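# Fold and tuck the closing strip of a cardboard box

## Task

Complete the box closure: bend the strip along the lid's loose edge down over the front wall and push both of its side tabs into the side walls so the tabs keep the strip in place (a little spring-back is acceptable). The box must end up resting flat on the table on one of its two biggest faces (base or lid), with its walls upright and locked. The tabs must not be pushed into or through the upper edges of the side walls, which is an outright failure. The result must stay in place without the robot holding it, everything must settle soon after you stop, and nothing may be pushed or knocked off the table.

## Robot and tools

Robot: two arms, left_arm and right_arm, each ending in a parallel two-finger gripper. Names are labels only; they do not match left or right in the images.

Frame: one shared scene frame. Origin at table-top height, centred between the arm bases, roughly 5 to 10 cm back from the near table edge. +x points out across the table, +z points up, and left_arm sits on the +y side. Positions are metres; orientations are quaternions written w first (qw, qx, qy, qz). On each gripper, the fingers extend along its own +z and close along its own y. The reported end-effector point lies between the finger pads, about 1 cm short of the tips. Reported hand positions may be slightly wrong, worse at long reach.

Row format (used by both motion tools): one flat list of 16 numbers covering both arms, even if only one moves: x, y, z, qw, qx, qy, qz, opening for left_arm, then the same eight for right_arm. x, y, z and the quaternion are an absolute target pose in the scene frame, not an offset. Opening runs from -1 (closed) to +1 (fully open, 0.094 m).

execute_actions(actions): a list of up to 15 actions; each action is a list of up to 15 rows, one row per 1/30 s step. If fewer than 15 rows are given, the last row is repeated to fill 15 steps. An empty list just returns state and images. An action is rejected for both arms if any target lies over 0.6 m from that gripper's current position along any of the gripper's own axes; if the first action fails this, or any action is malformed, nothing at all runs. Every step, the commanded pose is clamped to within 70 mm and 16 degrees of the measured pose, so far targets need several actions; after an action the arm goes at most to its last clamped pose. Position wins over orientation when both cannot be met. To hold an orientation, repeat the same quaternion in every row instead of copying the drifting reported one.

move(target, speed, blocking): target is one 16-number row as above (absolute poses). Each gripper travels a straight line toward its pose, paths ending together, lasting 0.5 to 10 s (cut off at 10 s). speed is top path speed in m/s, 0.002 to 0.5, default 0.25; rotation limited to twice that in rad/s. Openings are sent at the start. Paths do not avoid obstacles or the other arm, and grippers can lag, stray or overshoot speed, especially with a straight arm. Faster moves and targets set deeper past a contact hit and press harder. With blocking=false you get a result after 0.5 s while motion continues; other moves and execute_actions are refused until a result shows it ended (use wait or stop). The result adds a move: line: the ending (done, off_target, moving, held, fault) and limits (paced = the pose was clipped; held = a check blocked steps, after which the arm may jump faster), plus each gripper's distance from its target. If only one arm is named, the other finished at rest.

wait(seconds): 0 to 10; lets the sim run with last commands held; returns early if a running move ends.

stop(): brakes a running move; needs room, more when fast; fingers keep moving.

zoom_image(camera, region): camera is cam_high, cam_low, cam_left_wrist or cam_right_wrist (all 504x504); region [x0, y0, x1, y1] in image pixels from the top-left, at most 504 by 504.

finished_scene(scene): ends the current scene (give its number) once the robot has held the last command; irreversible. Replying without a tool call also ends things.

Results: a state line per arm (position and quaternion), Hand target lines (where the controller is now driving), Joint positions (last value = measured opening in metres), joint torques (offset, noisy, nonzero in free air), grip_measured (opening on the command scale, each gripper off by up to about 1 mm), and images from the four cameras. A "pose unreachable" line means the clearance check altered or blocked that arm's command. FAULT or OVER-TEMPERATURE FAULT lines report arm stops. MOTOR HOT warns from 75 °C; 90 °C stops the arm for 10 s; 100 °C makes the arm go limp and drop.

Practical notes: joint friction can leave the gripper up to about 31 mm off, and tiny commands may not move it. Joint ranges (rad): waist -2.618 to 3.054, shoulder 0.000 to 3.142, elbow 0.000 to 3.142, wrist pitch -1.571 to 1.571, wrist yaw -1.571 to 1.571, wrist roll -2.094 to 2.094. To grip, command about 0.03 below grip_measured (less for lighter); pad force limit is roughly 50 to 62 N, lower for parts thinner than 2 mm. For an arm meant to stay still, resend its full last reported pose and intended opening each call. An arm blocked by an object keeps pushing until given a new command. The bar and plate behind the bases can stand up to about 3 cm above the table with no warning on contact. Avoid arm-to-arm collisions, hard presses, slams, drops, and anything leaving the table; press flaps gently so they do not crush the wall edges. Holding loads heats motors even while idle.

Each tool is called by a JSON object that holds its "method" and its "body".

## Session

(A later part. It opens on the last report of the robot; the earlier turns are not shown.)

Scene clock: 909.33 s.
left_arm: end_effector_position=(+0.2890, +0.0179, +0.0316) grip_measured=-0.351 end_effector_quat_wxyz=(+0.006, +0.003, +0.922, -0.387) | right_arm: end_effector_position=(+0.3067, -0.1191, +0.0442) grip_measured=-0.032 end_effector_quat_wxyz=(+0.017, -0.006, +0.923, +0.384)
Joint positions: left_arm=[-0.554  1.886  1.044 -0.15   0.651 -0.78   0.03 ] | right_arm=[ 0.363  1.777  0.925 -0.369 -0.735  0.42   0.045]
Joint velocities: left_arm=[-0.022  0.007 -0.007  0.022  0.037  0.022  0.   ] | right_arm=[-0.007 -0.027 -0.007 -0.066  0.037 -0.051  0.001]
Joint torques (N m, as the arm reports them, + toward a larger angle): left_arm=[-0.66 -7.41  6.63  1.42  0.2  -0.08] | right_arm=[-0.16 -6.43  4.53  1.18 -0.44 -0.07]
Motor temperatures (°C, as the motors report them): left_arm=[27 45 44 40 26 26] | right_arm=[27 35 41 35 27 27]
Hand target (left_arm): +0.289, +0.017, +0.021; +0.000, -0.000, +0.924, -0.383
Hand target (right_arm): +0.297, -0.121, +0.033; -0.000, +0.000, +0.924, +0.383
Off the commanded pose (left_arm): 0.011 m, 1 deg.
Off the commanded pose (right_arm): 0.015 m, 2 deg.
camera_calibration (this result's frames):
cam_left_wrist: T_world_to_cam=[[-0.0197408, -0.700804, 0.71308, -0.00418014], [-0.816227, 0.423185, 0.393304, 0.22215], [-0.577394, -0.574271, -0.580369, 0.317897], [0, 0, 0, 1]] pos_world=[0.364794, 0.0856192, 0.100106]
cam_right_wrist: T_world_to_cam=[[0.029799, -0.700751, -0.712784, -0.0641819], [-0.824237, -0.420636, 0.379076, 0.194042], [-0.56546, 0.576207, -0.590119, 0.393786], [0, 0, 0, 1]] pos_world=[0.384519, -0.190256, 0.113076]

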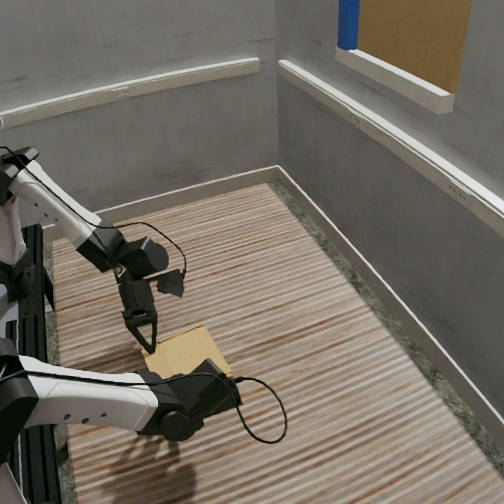

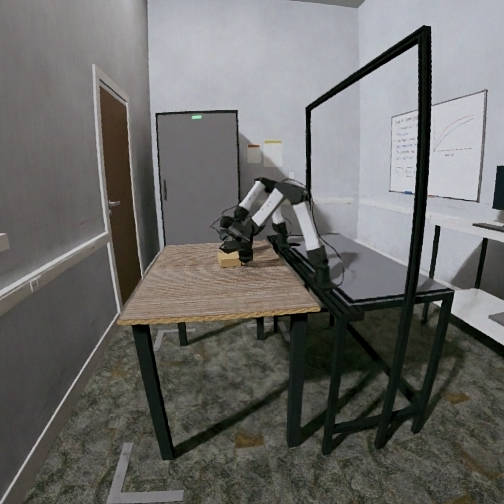

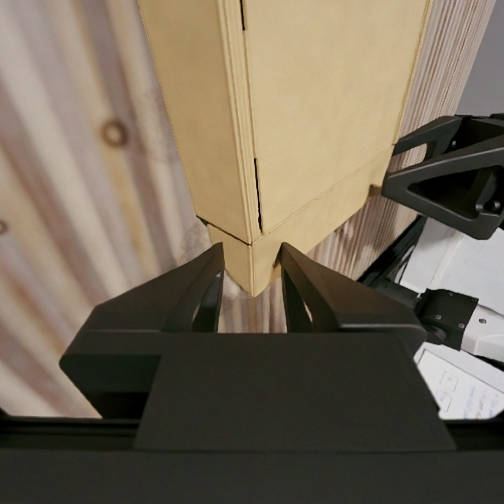

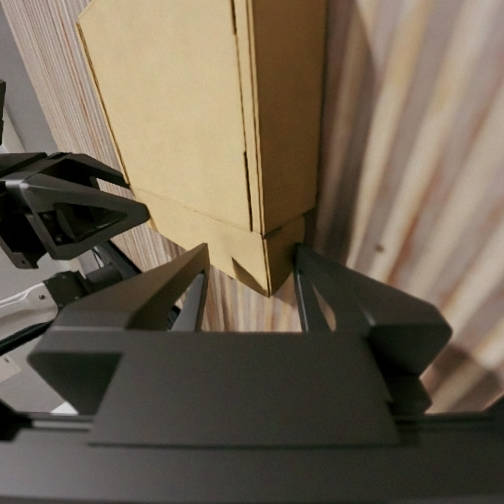

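Pressed now. Relax right slightly to let it slide into the slot.

{"method": "execute_actions", "body": {"actions": [[[0.289,0.017,0.021,0,0,0.924,-0.383,-0.35, 0.297,-0.121,0.033,0,0,0.924,0.383,0.02]],[[0.289,0.017,0.021,0,0,0.924,-0.383,-0.35, 0.297,-0.121,0.033,0,0,0.924,0.383,0.02]]]}}

{"method": "zoom_image", "body": {"camera": "cam_left_wrist", "region": [170,180,310,300]}}

{"method": "zoom_image", "body": {"camera": "cam_right_wrist", "region": [200,180,340,300]}}

Scene clock: 915.40 s.
left_arm: end_effector_position=(+0.2892, +0.0177, +0.0317) grip_measured=-0.351 end_effector_quat_wxyz=(+0.007, +0.003, +0.922, -0.388) | right_arm: end_effector_position=(+0.3071, -0.1189, +0.0443) grip_measured=+0.018 end_effector_quat_wxyz=(+0.018, -0.006, +0.923, +0.384)
Joint positions: left_arm=[-0.554  1.886  1.044 -0.148  0.651 -0.78   0.03 ] | right_arm=[ 0.363  1.777  0.925 -0.367 -0.735  0.42   0.048]
Joint velocities: left_arm=[-0.007 -0.007  0.002 -0.022 -0.051 -0.051 -0.001] | right_arm=[-0.017  0.002 -0.002  0.022  0.066 -0.051 -0.001]
Joint torques (N m, as the arm reports them, + toward a larger angle): left_arm=[-0.63 -7.41  6.62  1.42  0.21 -0.08] | right_arm=[-0.12 -6.63  4.62  1.24 -0.48  0.03]
Motor temperatures (°C, as the motors report them): left_arm=[27 45 44 40 26 26] | right_arm=[27 36 40 35 27 27]
Hand target (left_arm): +0.289, +0.017, +0.021; +0.000, -0.000, +0.924, -0.383
Hand target (right_arm): +0.297, -0.121, +0.033; -0.000, +0.000, +0.924, +0.383
Off the commanded pose (left_arm): 0.011 m, 1 deg.
Off the commanded pose (right_arm): 0.015 m, 2 deg.
camera_calibration (this result's frames):
cam_left_wrist: T_world_to_cam=[[-0.0206729, -0.700194, 0.713653, -0.00416371], [-0.816705, 0.423556, 0.39191, 0.222512], [-0.576686, -0.574742, -0.580608, 0.317843], [0, 0, 0, 1]] pos_world=[0.364937, 0.085516, 0.100309]
cam_right_wrist: T_world_to_cam=[[0.0311013, -0.700343, -0.713129, -0.0643632], [-0.824923, -0.420858, 0.377335, 0.194588], [-0.564389, 0.57654, -0.590818, 0.393734], [0, 0, 0, 1]] pos_world=[0.384741, -0.190186, 0.113301]

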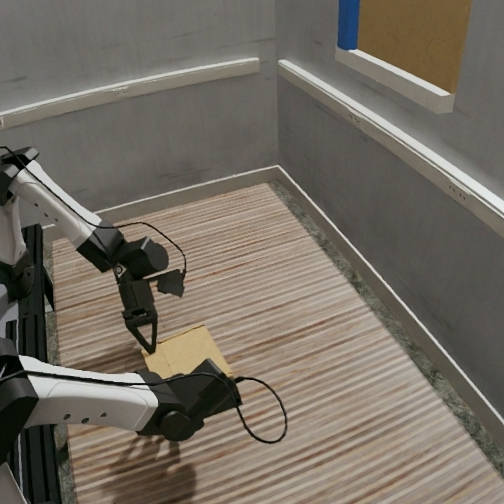

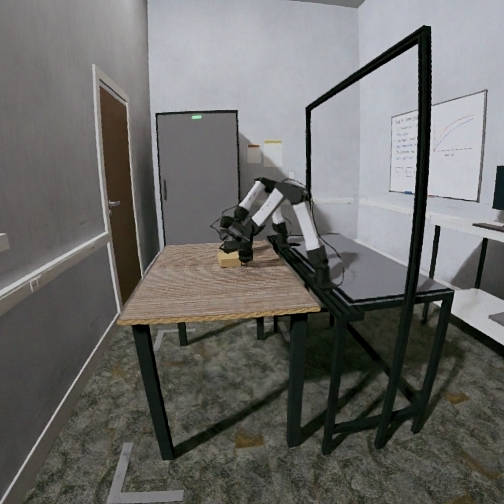

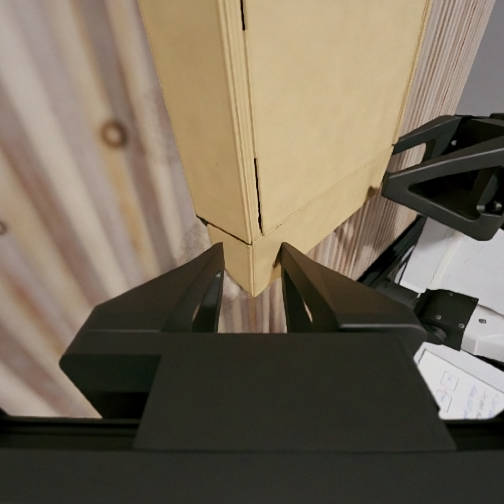

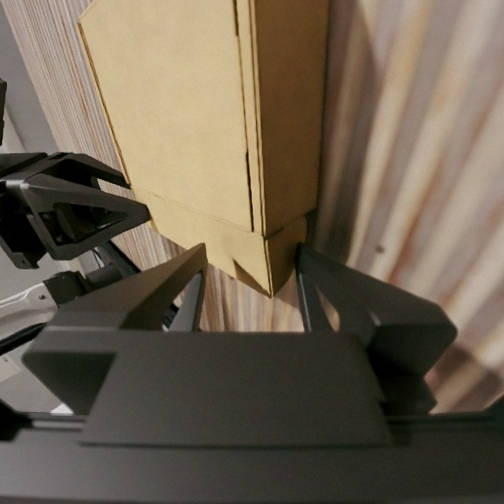

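Region (170, 180, 310, 300) of cam_left_wrist's 504x504 image, scaled by 3.600, with more detail than that image has; it fills the top 432 rows of this view, and the rest is white.

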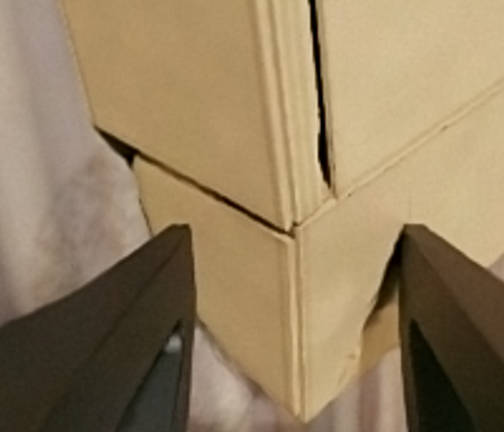

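Region (200, 180, 340, 300) of cam_right_wrist's 504x504 image, scaled by 3.600, with more detail than that image has; it fills the top 432 rows of this view, and the rest is white.

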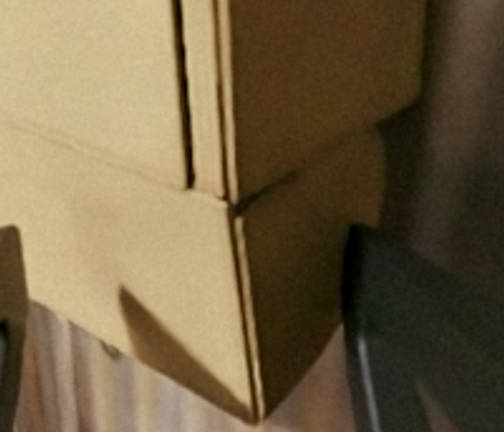

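{"method": "execute_actions", "body": {"actions": [[[0.289,0.017,0.021,0,0,0.924,-0.383,-0.31, 0.297,-0.121,0.033,0,0,0.924,0.383,0.07]],[[0.289,0.017,0.021,0,0,0.924,-0.383,-0.31, 0.297,-0.121,0.033,0,0,0.924,0.383,0.07]]]}}

{"method": "zoom_image", "body": {"camera": "cam_left_wrist", "region": [170,180,310,300]}}

{"method": "zoom_image", "body": {"camera": "cam_right_wrist", "region": [200,180,340,300]}}

Scene clock: 919.50 s.
left_arm: end_effector_position=(+0.2894, +0.0177, +0.0299) grip_measured=-0.312 end_effector_quat_wxyz=(+0.006, +0.003, +0.922, -0.387) | right_arm: end_effector_position=(+0.3071, -0.1189, +0.0443) grip_measured=+0.068 end_effector_quat_wxyz=(+0.018, -0.006, +0.923, +0.384)
Joint positions: left_arm=[-0.554  1.892  1.044 -0.145  0.651 -0.78   0.032] | right_arm=[ 0.363  1.777  0.925 -0.367 -0.735  0.42   0.05 ]
Joint velocities: left_arm=[ 0.012  0.002 -0.012 -0.022 -0.037 -0.066 -0.   ] | right_arm=[-0.022 -0.002 -0.002  0.007 -0.007  0.022 -0.   ]
Joint torques (N m, as the arm reports them, + toward a larger angle): left_arm=[-0.67 -7.84  6.67  1.37  0.2  -0.07] | right_arm=[-0.13 -6.54  4.76  1.18 -0.43  0.  ]
Motor temperatures (°C, as the motors report them): left_arm=[27 45 44 40 26 26] | right_arm=[27 36 40 35 27 27]
Hand target (left_arm): +0.289, +0.017, +0.021; +0.000, -0.000, +0.924, -0.383
Hand target (right_arm): +0.297, -0.121, +0.033; -0.000, +0.000, +0.924, +0.383
Off the commanded pose (left_arm): 0.009 m, 1 deg.
Off the commanded pose (right_arm): 0.015 m, 2 deg.
camera_calibration (this result's frames):
cam_left_wrist: T_world_to_cam=[[-0.0195079, -0.700957, 0.712937, -0.00316115], [-0.816107, 0.423092, 0.393652, 0.223225], [-0.577571, -0.574154, -0.58031, 0.317058], [0, 0, 0, 1]] pos_world=[0.365238, 0.0853793, 0.0983725]
cam_right_wrist: T_world_to_cam=[[0.0313619, -0.700261, -0.713197, -0.0643995], [-0.825059, -0.420902, 0.376987, 0.194697], [-0.564175, 0.576607, -0.590957, 0.393723], [0, 0, 0, 1]] pos_world=[0.384786, -0.190172, 0.113346]

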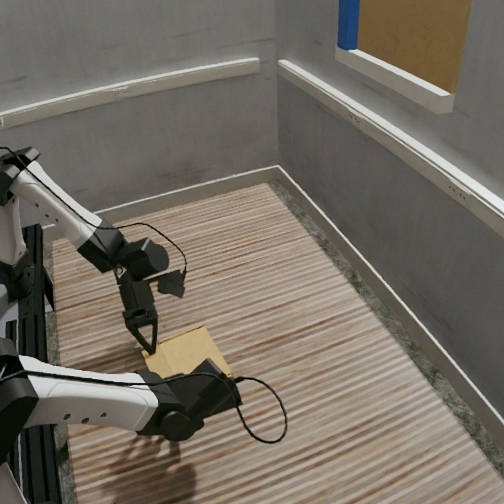

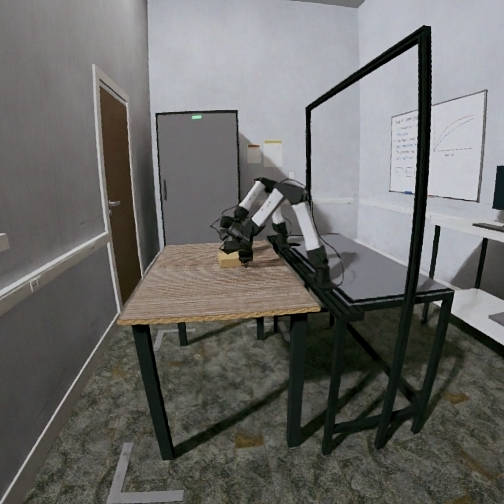

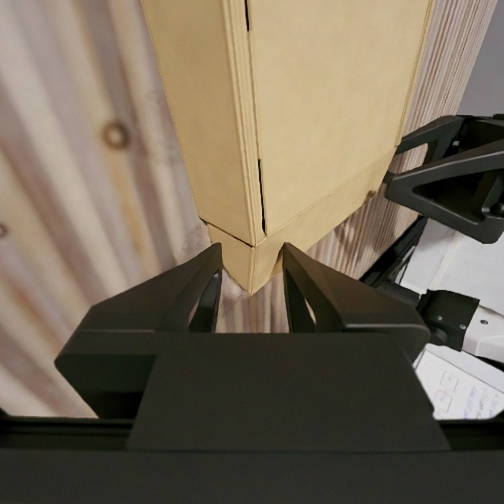

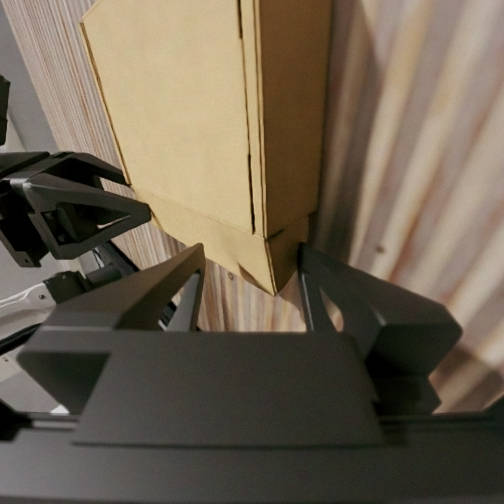

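Region (170, 180, 310, 300) of cam_left_wrist's 504x504 image, scaled by 3.600, with more detail than that image has; it fills the top 432 rows of this view, and the rest is white.

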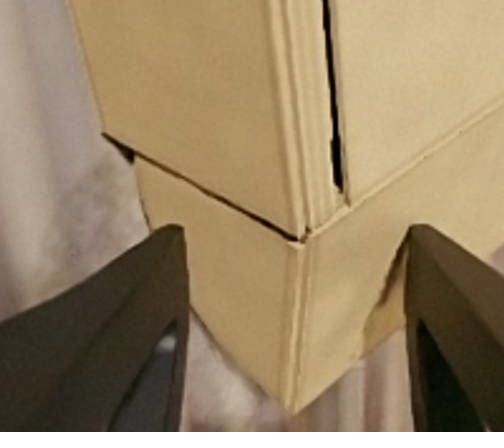

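Region (200, 180, 340, 300) of cam_right_wrist's 504x504 image, scaled by 3.600, with more detail than that image has; it fills the top 432 rows of this view, and the rest is white.

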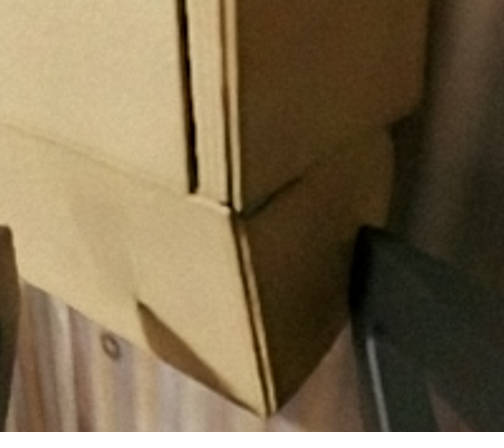

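Both entering. More down; release right a bit.

{"method": "execute_actions", "body": {"actions": [[[0.290,0.017,0.017,0,0,0.924,-0.383,-0.31, 0.297,-0.121,0.033,0,0,0.924,0.383,0.13]],[[0.290,0.017,0.017,0,0,0.924,-0.383,-0.31, 0.297,-0.121,0.033,0,0,0.924,0.383,0.17]]]}}

{"method": "zoom_image", "body": {"camera": "cam_left_wrist", "region": [170,180,310,300]}}

{"method": "zoom_image", "body": {"camera": "cam_right_wrist", "region": [200,180,340,300]}}

Scene clock: 924.90 s.
left_arm: end_effector_position=(+0.2908, +0.0164, +0.0284) grip_measured=-0.311 end_effector_quat_wxyz=(+0.008, +0.005, +0.921, -0.390) | right_arm: end_effector_position=(+0.3072, -0.1188, +0.0445) grip_measured=+0.168 end_effector_quat_wxyz=(+0.019, -0.006, +0.923, +0.385)
Joint positions: left_arm=[-0.554  1.9    1.044 -0.13   0.654 -0.78   0.032] | right_arm=[ 0.363  1.777  0.925 -0.366 -0.736  0.42   0.055]
Joint velocities: left_arm=[-0.022  0.007 -0.007  0.037 -0.095 -0.007 -0.001] | right_arm=[-0.012 -0.002  0.012 -0.037  0.037  0.022 -0.001]
Joint torques (N m, as the arm reports them, + toward a larger angle): left_arm=[-0.58 -7.61  6.52  1.36  0.18 -0.08] | right_arm=[-0.06 -6.35  4.72  1.19 -0.41 -0.05]
Motor temperatures (°C, as the motors report them): left_arm=[27 45 44 40 26 26] | right_arm=[27 36 40 35 27 27]
Hand target (left_arm): +0.290, +0.017, +0.017; +0.000, -0.000, +0.924, -0.383
Hand target (right_arm): +0.297, -0.121, +0.033; -0.000, +0.000, +0.924, +0.383
Off the commanded pose (left_arm): 0.011 m, 1 deg.
Off the commanded pose (right_arm): 0.016 m, 2 deg.
camera_calibration (this result's frames):
cam_left_wrist: T_world_to_cam=[[-0.0237285, -0.697032, 0.716648, -0.00195295], [-0.817305, 0.426344, 0.387613, 0.225925], [-0.575717, -0.576522, -0.579804, 0.315794], [0, 0, 0, 1]] pos_world=[0.366411, 0.0843792, 0.0969267]
cam_right_wrist: T_world_to_cam=[[0.0319018, -0.699599, -0.713823, -0.064277], [-0.825146, -0.421454, 0.376179, 0.194766], [-0.564018, 0.577007, -0.590717, 0.393763], [0, 0, 0, 1]] pos_world=[0.38485, -0.190087, 0.113453]

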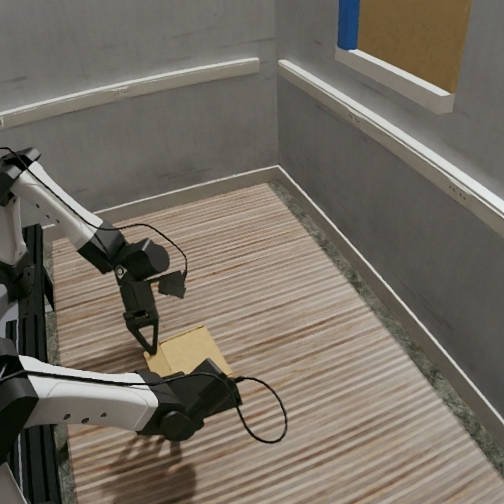

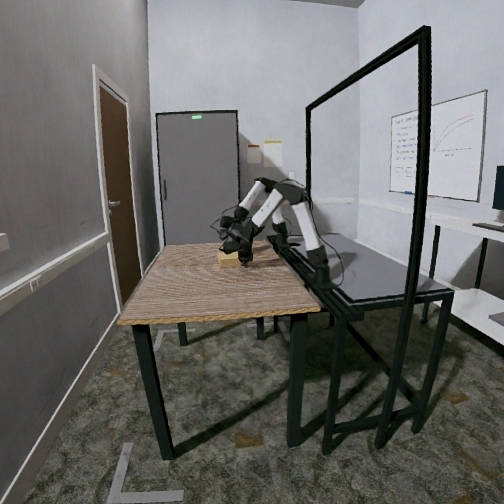

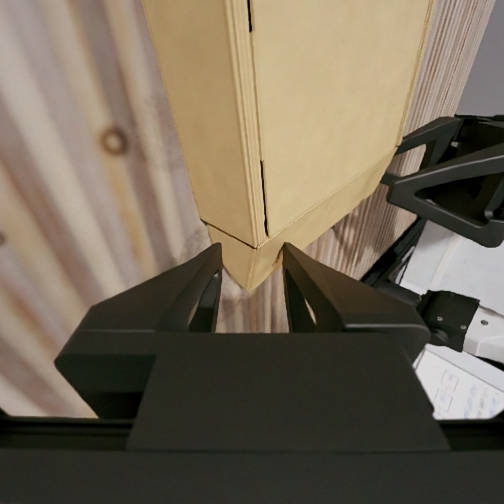

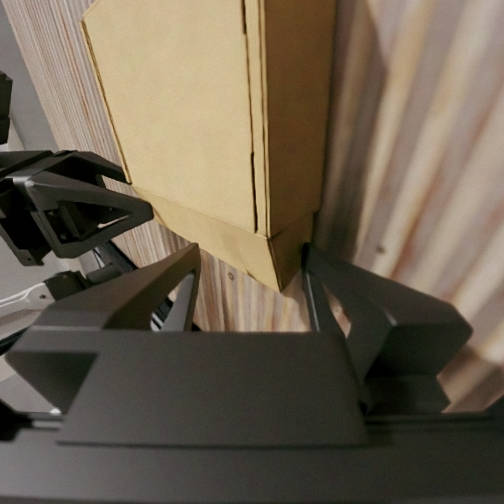

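Region (170, 180, 310, 300) of cam_left_wrist's 504x504 image, scaled by 3.600, with more detail than that image has; it fills the top 432 rows of this view, and the rest is white.

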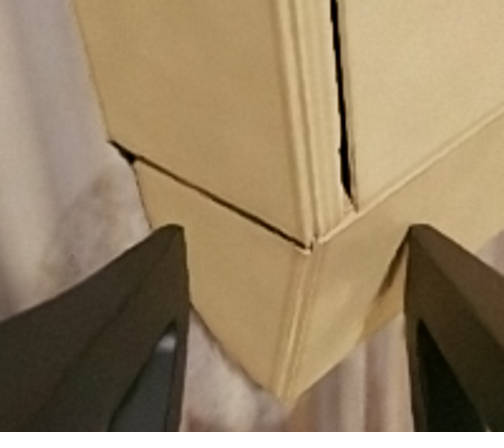

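Region (200, 180, 340, 300) of cam_right_wrist's 504x504 image, scaled by 3.600, with more detail than that image has; it fills the top 432 rows of this view, and the rest is white.

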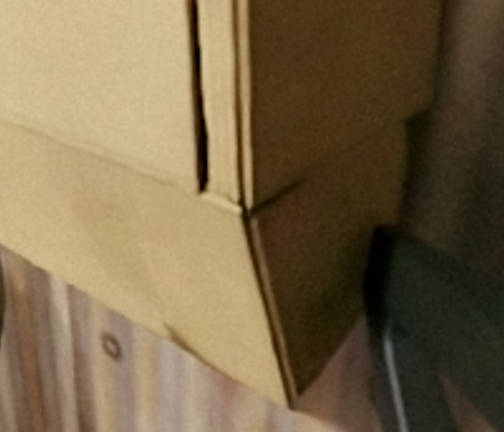

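{"method": "move", "body": {"target": [0.290,0.017,0.017,0,0,0.924,-0.383,-0.31, 0.31,-0.16,0.10,0,0,0.924,0.383,0.3], "speed": 0.08}}

{"method": "move", "body": {"target": [0.290,0.017,0.017,0,0,0.924,-0.383,-0.31, 0.38,-0.075,0.085,0,-0.07,0.9976,0,-0.2], "speed": 0.15}}

{"method": "move", "body": {"target": [0.290,0.017,0.017,0,0,0.924,-0.383,-0.31, 0.38,-0.075,0.03,0,-0.07,0.9976,0,-0.2], "speed": 0.04}}

Scene clock: 931.30 s.
left_arm: end_effector_position=(+0.2908, +0.0164, +0.0284) grip_measured=-0.311 end_effector_quat_wxyz=(+0.008, +0.005, +0.921, -0.390) | right_arm: end_effector_position=(+0.3037, -0.1605, +0.0893) grip_measured=+0.298 end_effector_quat_wxyz=(-0.012, +0.006, +0.926, +0.377)
Joint positions: left_arm=[-0.554  1.9    1.044 -0.13   0.654 -0.78   0.032] | right_arm=[ 0.231  1.706  1.067 -0.768 -0.769  0.245  0.061]
Joint velocities: left_arm=[-0.002  0.007  0.007 -0.022  0.022 -0.037 -0.   ] | right_arm=[-0.032  0.002 -0.012 -0.022 -0.037  0.037  0.   ]
Joint torques (N m, as the arm reports them, + toward a larger angle): left_arm=[-0.57 -7.58  6.54  1.36  0.18 -0.07] | right_arm=[-0.81 -8.01  8.83  0.68 -0.47 -0.08]
Motor temperatures (°C, as the motors report them): left_arm=[27 45 43 40 26 26] | right_arm=[27 36 40 35 27 27]
Hand target (left_arm): +0.290, +0.017, +0.017; +0.000, -0.000, +0.924, -0.383
Hand target (right_arm): +0.310, -0.161, +0.100; +0.001, +0.000, +0.924, +0.382
Off the commanded pose (left_arm): 0.011 m, 1 deg.
Off the commanded pose (right_arm): 0.012 m, 2 deg.
move: off_target (left_arm, right_arm)
camera_calibration (this result's frames):
cam_left_wrist: T_world_to_cam=[[-0.0237285, -0.697032, 0.716648, -0.00195295], [-0.817305, 0.426344, 0.387613, 0.225925], [-0.575717, -0.576522, -0.579804, 0.315794], [0, 0, 0, 1]] pos_world=[0.366411, 0.0843792, 0.0969267]
cam_right_wrist: T_world_to_cam=[[-0.0150401, -0.711745, -0.702277, -0.0500741], [-0.798175, -0.414487, 0.437169, 0.144896], [-0.602237, 0.567115, -0.561863, 0.449816], [0, 0, 0, 1]] pos_world=[0.385795, -0.23068, 0.154225]

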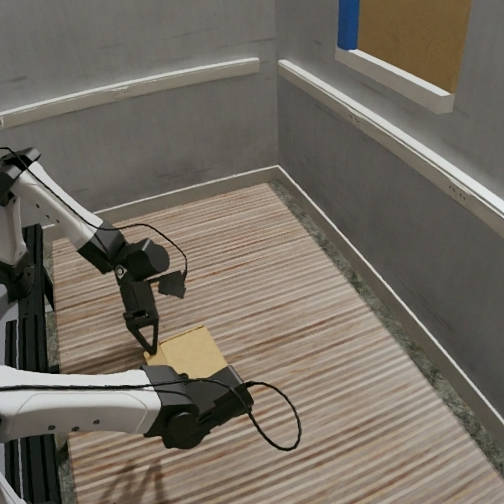

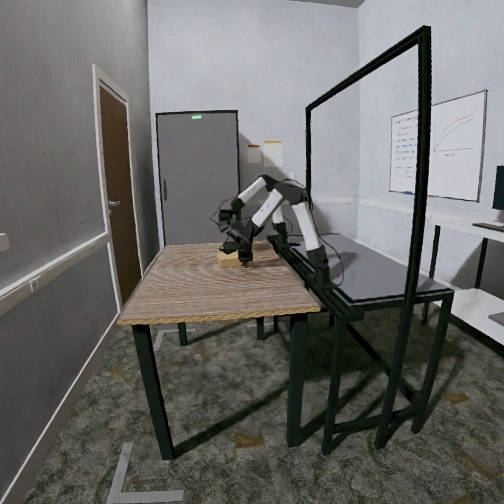

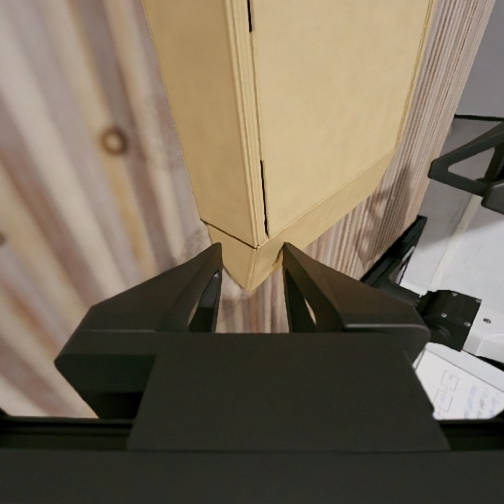

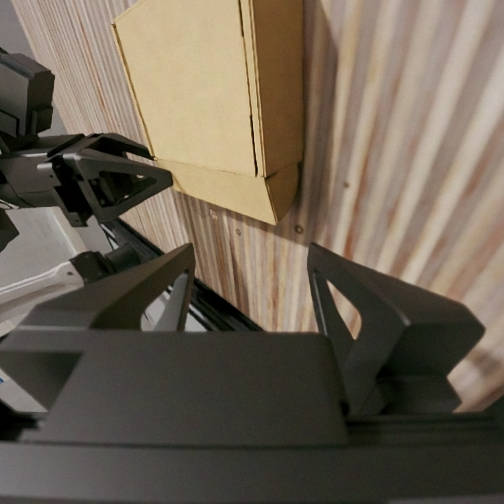

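Scene clock: 934.53 s.
left_arm: end_effector_position=(+0.2908, +0.0164, +0.0284) grip_measured=-0.311 end_effector_quat_wxyz=(+0.008, +0.005, +0.921, -0.390) | right_arm: end_effector_position=(+0.3781, -0.0747, +0.0844) grip_measured=-0.198 end_effector_quat_wxyz=(-0.004, -0.073, +0.997, +0.010)
Joint positions: left_arm=[-0.554  1.9    1.044 -0.13   0.654 -0.78   0.032] | right_arm=[ 0.662  2.285  2.094 -1.355 -0.018  0.458  0.038]
Joint velocities: left_arm=[-0.002 -0.002 -0.002  0.037 -0.037  0.007 -0.001] | right_arm=[-0.007  0.002 -0.022 -0.11  -0.051 -0.11  -0.   ]
Joint torques (N m, as the arm reports them, + toward a larger angle): left_arm=[-0.55 -7.62  6.52  1.35  0.18 -0.07] | right_arm=[  0.24 -11.04   8.98   0.42   0.09   0.15]
Motor temperatures (°C, as the motors report them): left_arm=[27 45 43 40 26 26] | right_arm=[27 36 41 34 27 27]
Hand target (left_arm): +0.290, +0.017, +0.017; +0.000, -0.000, +0.924, -0.383
Hand target (right_arm): +0.379, -0.073, +0.083; -0.004, -0.071, +0.997, +0.004
Off the commanded pose (left_arm): 0.011 m, 1 deg.
Off the commanded pose (right_arm): 0.002 m, 1 deg.
move: off_target (left_arm)
camera_calibration (this result's frames):
cam_left_wrist: T_world_to_cam=[[-0.0237285, -0.697032, 0.716648, -0.00195295], [-0.817305, 0.426344, 0.387613, 0.225925], [-0.575717, -0.576522, -0.579804, 0.315794], [0, 0, 0, 1]] pos_world=[0.366411, 0.0843792, 0.0969267]
cam_right_wrist: T_world_to_cam=[[0.15068, -0.988223, -0.0266761, -0.13169], [-0.793349, -0.136978, 0.593156, 0.247716], [-0.589824, -0.0682134, -0.804646, 0.411492], [0, 0, 0, 1]] pos_world=[0.459076, -0.0681376, 0.180658]

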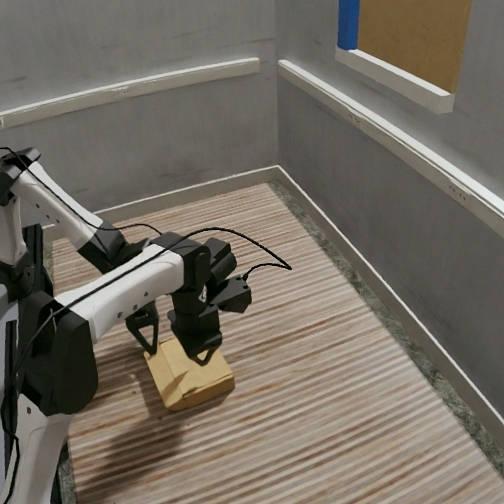

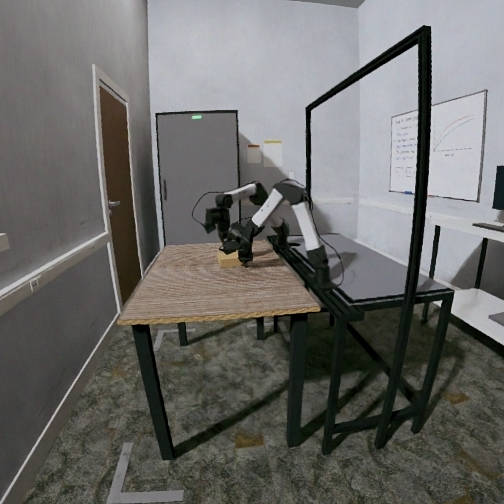

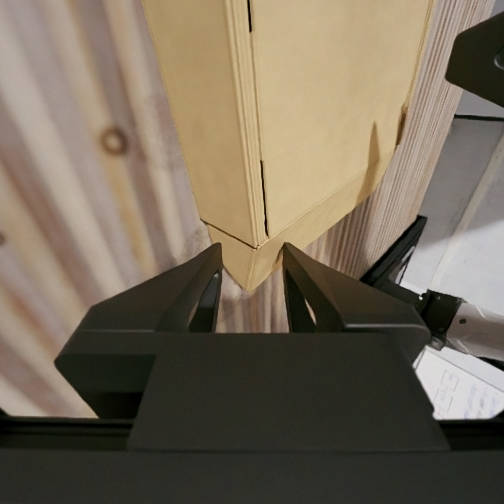

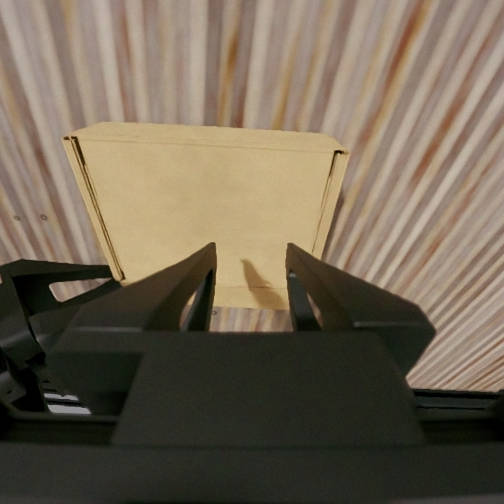

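Scene clock: 936.13 s.
left_arm: end_effector_position=(+0.2910, +0.0163, +0.0286) grip_measured=-0.311 end_effector_quat_wxyz=(+0.009, +0.005, +0.921, -0.390) | right_arm: end_effector_position=(+0.3852, -0.0719, +0.0522) grip_measured=-0.198 end_effector_quat_wxyz=(+0.014, -0.071, +0.997, +0.014)
Joint positions: left_arm=[-0.554  1.9    1.044 -0.129  0.654 -0.78   0.032] | right_arm=[ 0.662  2.285  1.966 -1.192 -0.008  0.461  0.038]
Joint velocities: left_arm=[ 0.012  0.002  0.002  0.037 -0.037  0.051 -0.001] | right_arm=[-0.002 -0.022  0.012  0.066 -0.007  0.066  0.   ]
Joint torques (N m, as the arm reports them, + toward a larger angle): left_arm=[-0.54 -7.58  6.55  1.35  0.19 -0.07] | right_arm=[  0.26 -10.41   4.66   0.77   0.08   0.14]
Motor temperatures (°C, as the motors report them): left_arm=[27 45 43 40 26 26] | right_arm=[27 37 40 34 27 27]
Hand target (left_arm): +0.290, +0.017, +0.017; +0.000, -0.000, +0.924, -0.383
Hand target (right_arm): +0.380, -0.075, +0.031; -0.000, -0.070, +0.998, -0.000
Off the commanded pose (left_arm): 0.012 m, 1 deg.
Off the commanded pose (right_arm): 0.023 m, 2 deg.
move: off_target (left_arm, right_arm)
camera_calibration (this result's frames):
cam_left_wrist: T_world_to_cam=[[-0.0244308, -0.696572, 0.717071, -0.0019361], [-0.817658, 0.426619, 0.386565, 0.226193], [-0.575186, -0.576875, -0.57998, 0.315752], [0, 0, 0, 1]] pos_world=[0.366517, 0.0843023, 0.0970796]
cam_right_wrist: T_world_to_cam=[[0.148765, -0.988328, -0.0328164, -0.129754], [-0.813821, -0.141215, 0.563697, 0.281969], [-0.561751, -0.0571517, -0.82533, 0.380997], [0, 0, 0, 1]] pos_world=[0.462801, -0.0666462, 0.151246]

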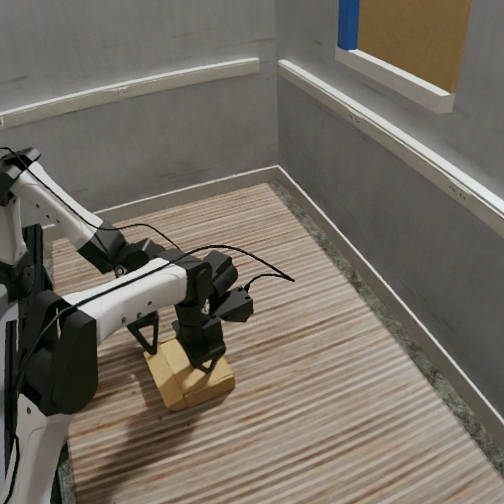

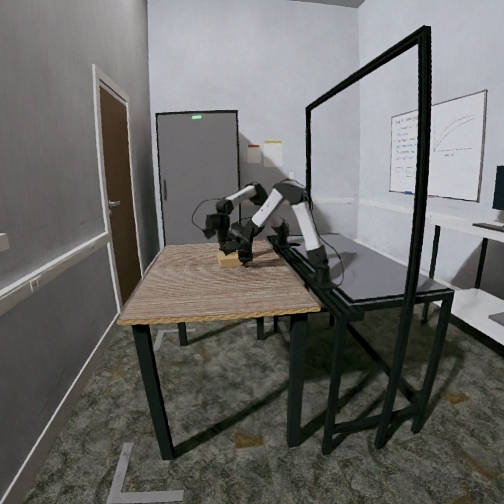

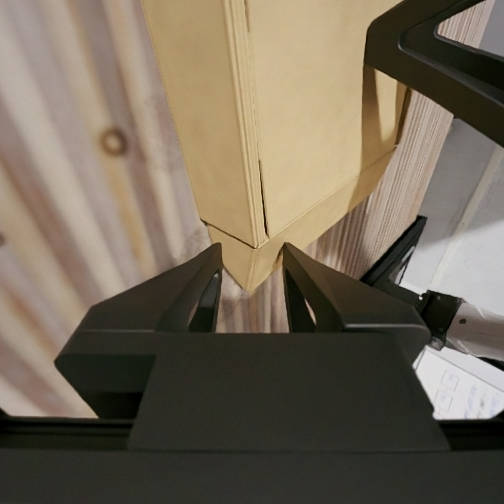

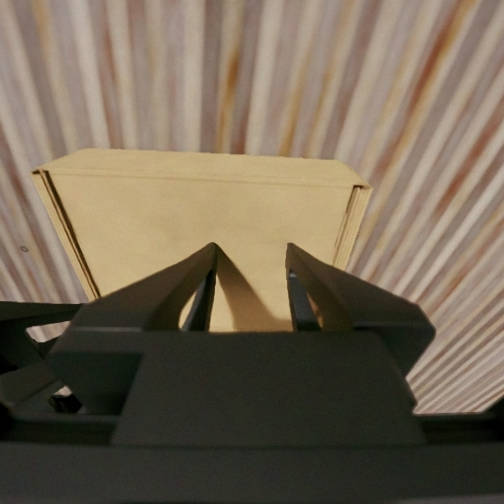

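{"method": "move", "body": {"target": [0.290,0.045,0.075,0,0,0.924,-0.383,-0.2, 0.38,-0.075,0.03,0,-0.07,0.9976,0,-0.2], "speed": 0.08}}

{"method": "move", "body": {"target": [0.284,-0.03,0.065,0.083,-0.2,0.902,-0.374,-1, 0.38,-0.075,0.03,0,-0.07,0.9976,0,-0.2], "speed": 0.12}}

{"method": "move", "body": {"target": [0.278,-0.03,0.012,0.083,-0.2,0.902,-0.374,-1, 0.38,-0.075,0.03,0,-0.07,0.9976,0,-0.2], "speed": 0.03}}

Scene clock: 944.57 s.
left_arm: end_effector_position=(+0.2873, +0.0434, +0.0625) grip_measured=-0.202 end_effector_quat_wxyz=(-0.006, -0.003, +0.926, -0.376) | right_arm: end_effector_position=(+0.3852, -0.0718, +0.0522) grip_measured=-0.198 end_effector_quat_wxyz=(+0.014, -0.071, +0.997, +0.015)
Joint positions: left_arm=[-0.493  1.79   1.082 -0.361  0.678 -0.712  0.038] | right_arm=[ 0.662  2.285  1.966 -1.191 -0.008  0.461  0.038]
Joint velocities: left_arm=[-0.002 -0.002 -0.012  0.037  0.022 -0.051  0.   ] | right_arm=[-0.007 -0.002 -0.012  0.037 -0.007 -0.037 -0.001]
Joint torques (N m, as the arm reports them, + toward a larger angle): left_arm=[  0.47 -10.76   7.92   0.99   0.34   0.03] | right_arm=[  0.24 -10.39   4.43   0.86   0.09   0.12]
Motor temperatures (°C, as the motors report them): left_arm=[27 45 43 40 26 26] | right_arm=[27 39 40 34 27 27]
Hand target (left_arm): +0.290, +0.044, +0.075; +0.000, -0.000, +0.923, -0.384
Hand target (right_arm): +0.379, -0.075, +0.030; -0.000, -0.070, +0.998, -0.000
Off the commanded pose (left_arm): 0.013 m, 1 deg.
Off the commanded pose (right_arm): 0.023 m, 2 deg.
move: off_target (left_arm, right_arm)
camera_calibration (this result's frames):
cam_left_wrist: T_world_to_cam=[[0.00128947, -0.717291, 0.696772, -0.0127173], [-0.805789, 0.411885, 0.425506, 0.193281], [-0.592202, -0.562, -0.577454, 0.353025], [0, 0, 0, 1]] pos_world=[0.364822, 0.109669, 0.130475]
cam_right_wrist: T_world_to_cam=[[0.148397, -0.988377, -0.0329952, -0.129565], [-0.814045, -0.141031, 0.563419, 0.282151], [-0.561523, -0.0567502, -0.825512, 0.380998], [0, 0, 0, 1]] pos_world=[0.46285, -0.0666451, 0.151274]

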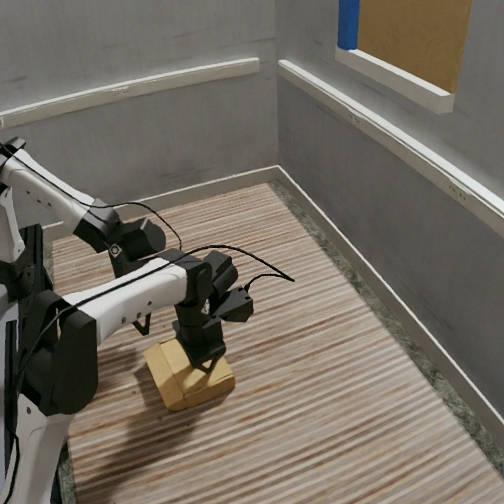

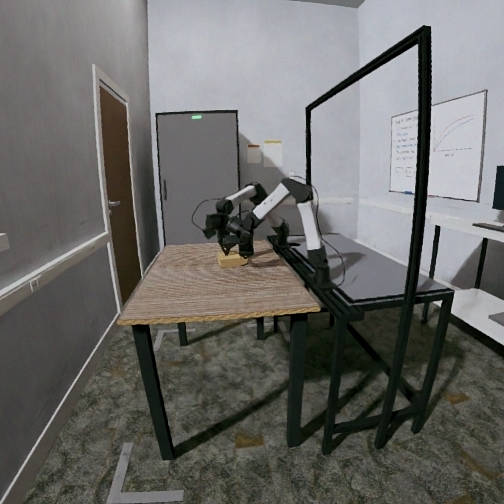

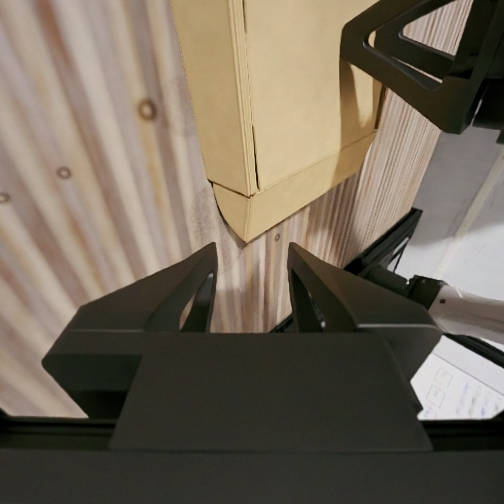

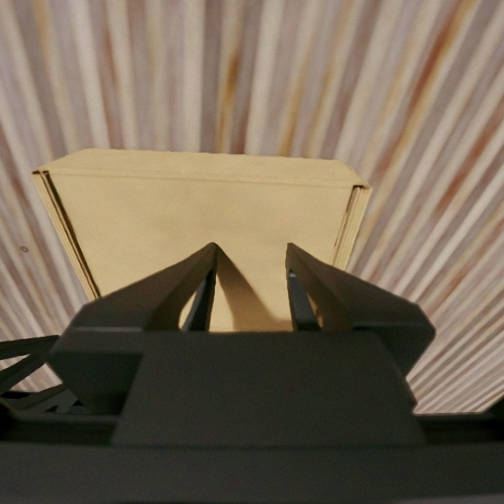

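Scene clock: 946.90 s.
left_arm: end_effector_position=(+0.2838, -0.0288, +0.0597) grip_measured=-0.983 end_effector_quat_wxyz=(+0.076, -0.195, +0.906, -0.368) | right_arm: end_effector_position=(+0.3852, -0.0718, +0.0522) grip_measured=-0.198 end_effector_quat_wxyz=(+0.014, -0.071, +0.997, +0.015)
Joint positions: left_arm=[-0.779  1.79   1.025 -0.015  0.245 -1.347  0.001] | right_arm=[ 0.662  2.285  1.966 -1.191 -0.008  0.462  0.038]
Joint velocities: left_arm=[ 0.007 -0.002 -0.007 -0.007 -0.081 -0.007 -0.   ] | right_arm=[-0.012  0.002 -0.017 -0.037 -0.037 -0.066 -0.   ]
Joint torques (N m, as the arm reports them, + toward a larger angle): left_arm=[-0.75 -9.95  6.73  1.73 -0.09 -0.12] | right_arm=[  0.39 -10.4    4.52   0.82   0.08   0.16]
Motor temperatures (°C, as the motors report them): left_arm=[27 46 43 40 26 26] | right_arm=[27 39 40 34 27 27]
Hand target (left_arm): +0.285, -0.030, +0.064; +0.084, -0.198, +0.903, -0.373
Hand target (right_arm): +0.379, -0.075, +0.030; -0.000, -0.070, +0.998, -0.000
Off the commanded pose (left_arm): 0.005 m, 1 deg.
Off the commanded pose (right_arm): 0.023 m, 2 deg.
move: off_target (right_arm)
camera_calibration (this result's frames):
cam_left_wrist: T_world_to_cam=[[0.289591, -0.657882, 0.695218, -0.142517], [-0.906483, 0.0446785, 0.419871, 0.239793], [-0.307287, -0.751794, -0.583421, 0.222837], [0, 0, 0, 1]] pos_world=[0.327115, 0.0630544, 0.128406]
cam_right_wrist: T_world_to_cam=[[0.14802, -0.988433, -0.0330067, -0.129423], [-0.814092, -0.140727, 0.563427, 0.282191], [-0.561555, -0.0565281, -0.825506, 0.381025], [0, 0, 0, 1]] pos_world=[0.462853, -0.0666756, 0.151273]

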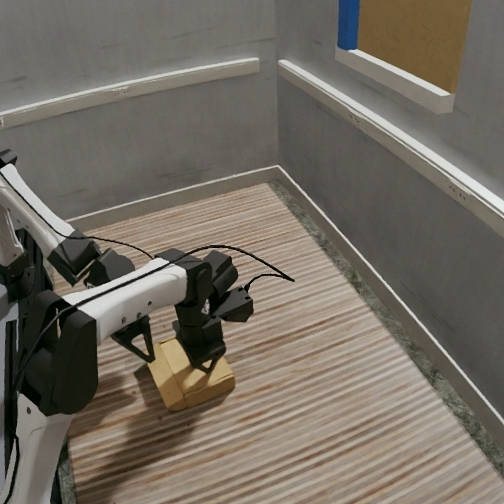

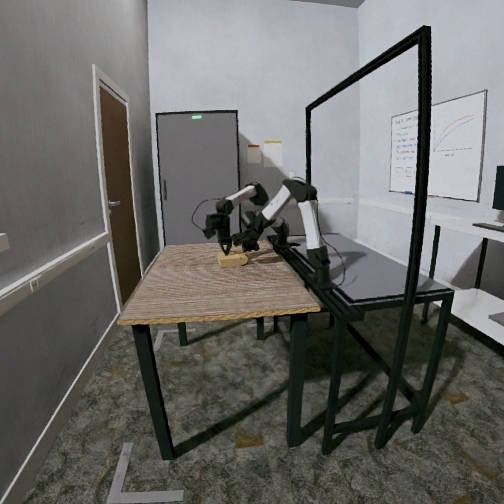

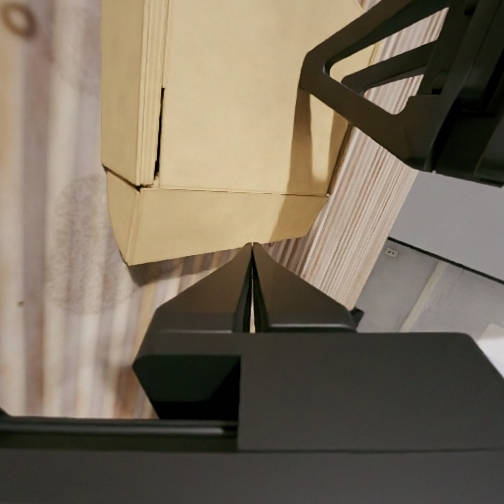

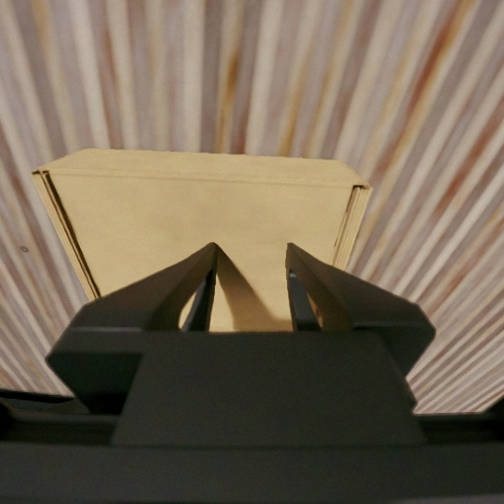

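Scene clock: 948.80 s.
left_arm: end_effector_position=(+0.2813, -0.0348, +0.0283) grip_measured=-0.983 end_effector_quat_wxyz=(+0.086, -0.192, +0.897, -0.389) | right_arm: end_effector_position=(+0.3859, -0.0717, +0.0522) grip_measured=-0.198 end_effector_quat_wxyz=(+0.016, -0.071, +0.997, +0.015)
Joint positions: left_arm=[-0.797  1.869  0.935  0.207  0.234 -1.365  0.001] | right_arm=[ 0.662  2.285  1.966 -1.189 -0.007  0.462  0.038]
Joint velocities: left_arm=[-0.002 -0.017 -0.007 -0.022 -0.051  0.051  0.001] | right_arm=[ 0.012  0.002 -0.007  0.037 -0.007  0.022 -0.   ]
Joint torques (N m, as the arm reports them, + toward a larger angle): left_arm=[-0.84 -7.84  5.14  1.77 -0.11 -0.08] | right_arm=[  0.38 -10.5    4.42   0.76   0.04   0.1 ]
Motor temperatures (°C, as the motors report them): left_arm=[27 46 43 41 26 26] | right_arm=[27 40 40 34 27 27]
Hand target (left_arm): +0.277, -0.029, +0.013; +0.083, -0.200, +0.902, -0.374
Hand target (right_arm): +0.379, -0.075, +0.030; -0.000, -0.070, +0.998, -0.000
Off the commanded pose (left_arm): 0.017 m, 2 deg.
Off the commanded pose (right_arm): 0.023 m, 2 deg.
move: off_target (left_arm, right_arm)
camera_calibration (this result's frames):
cam_left_wrist: T_world_to_cam=[[0.270128, -0.628531, 0.729369, -0.118459], [-0.918307, 0.0594952, 0.391373, 0.255624], [-0.289384, -0.775506, -0.561113, 0.192716], [0, 0, 0, 1]] pos_world=[0.32251, 0.059789, 0.0944919]
cam_right_wrist: T_world_to_cam=[[0.148053, -0.988435, -0.0328106, -0.129393], [-0.815824, -0.140817, 0.560893, 0.283555], [-0.559027, -0.0562744, -0.827238, 0.380574], [0, 0, 0, 1]] pos_world=[0.463239, -0.0665503, 0.151535]

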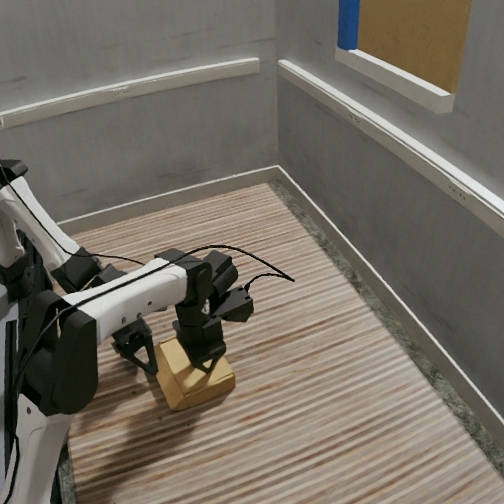

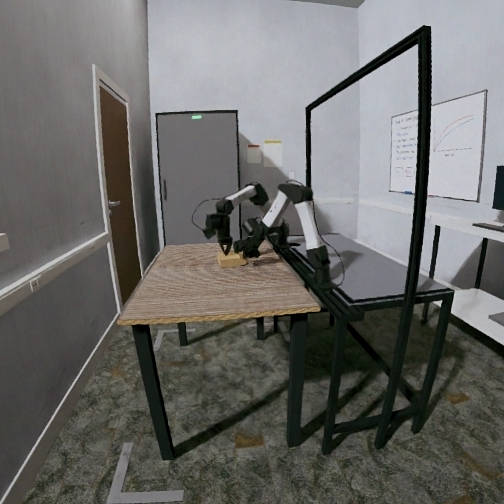

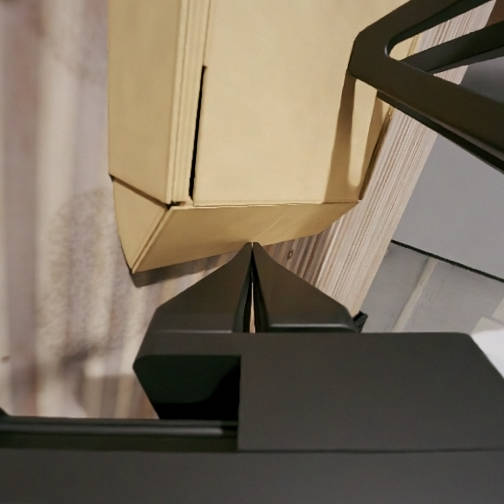

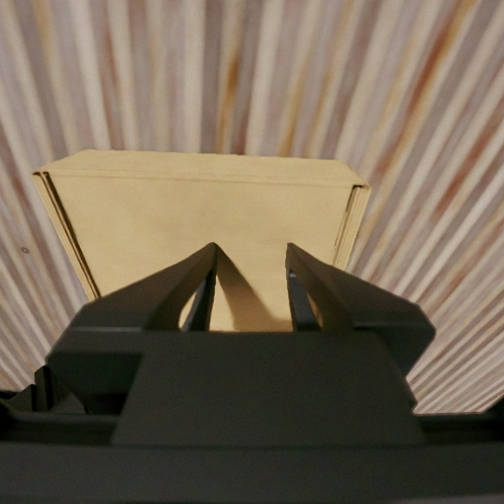

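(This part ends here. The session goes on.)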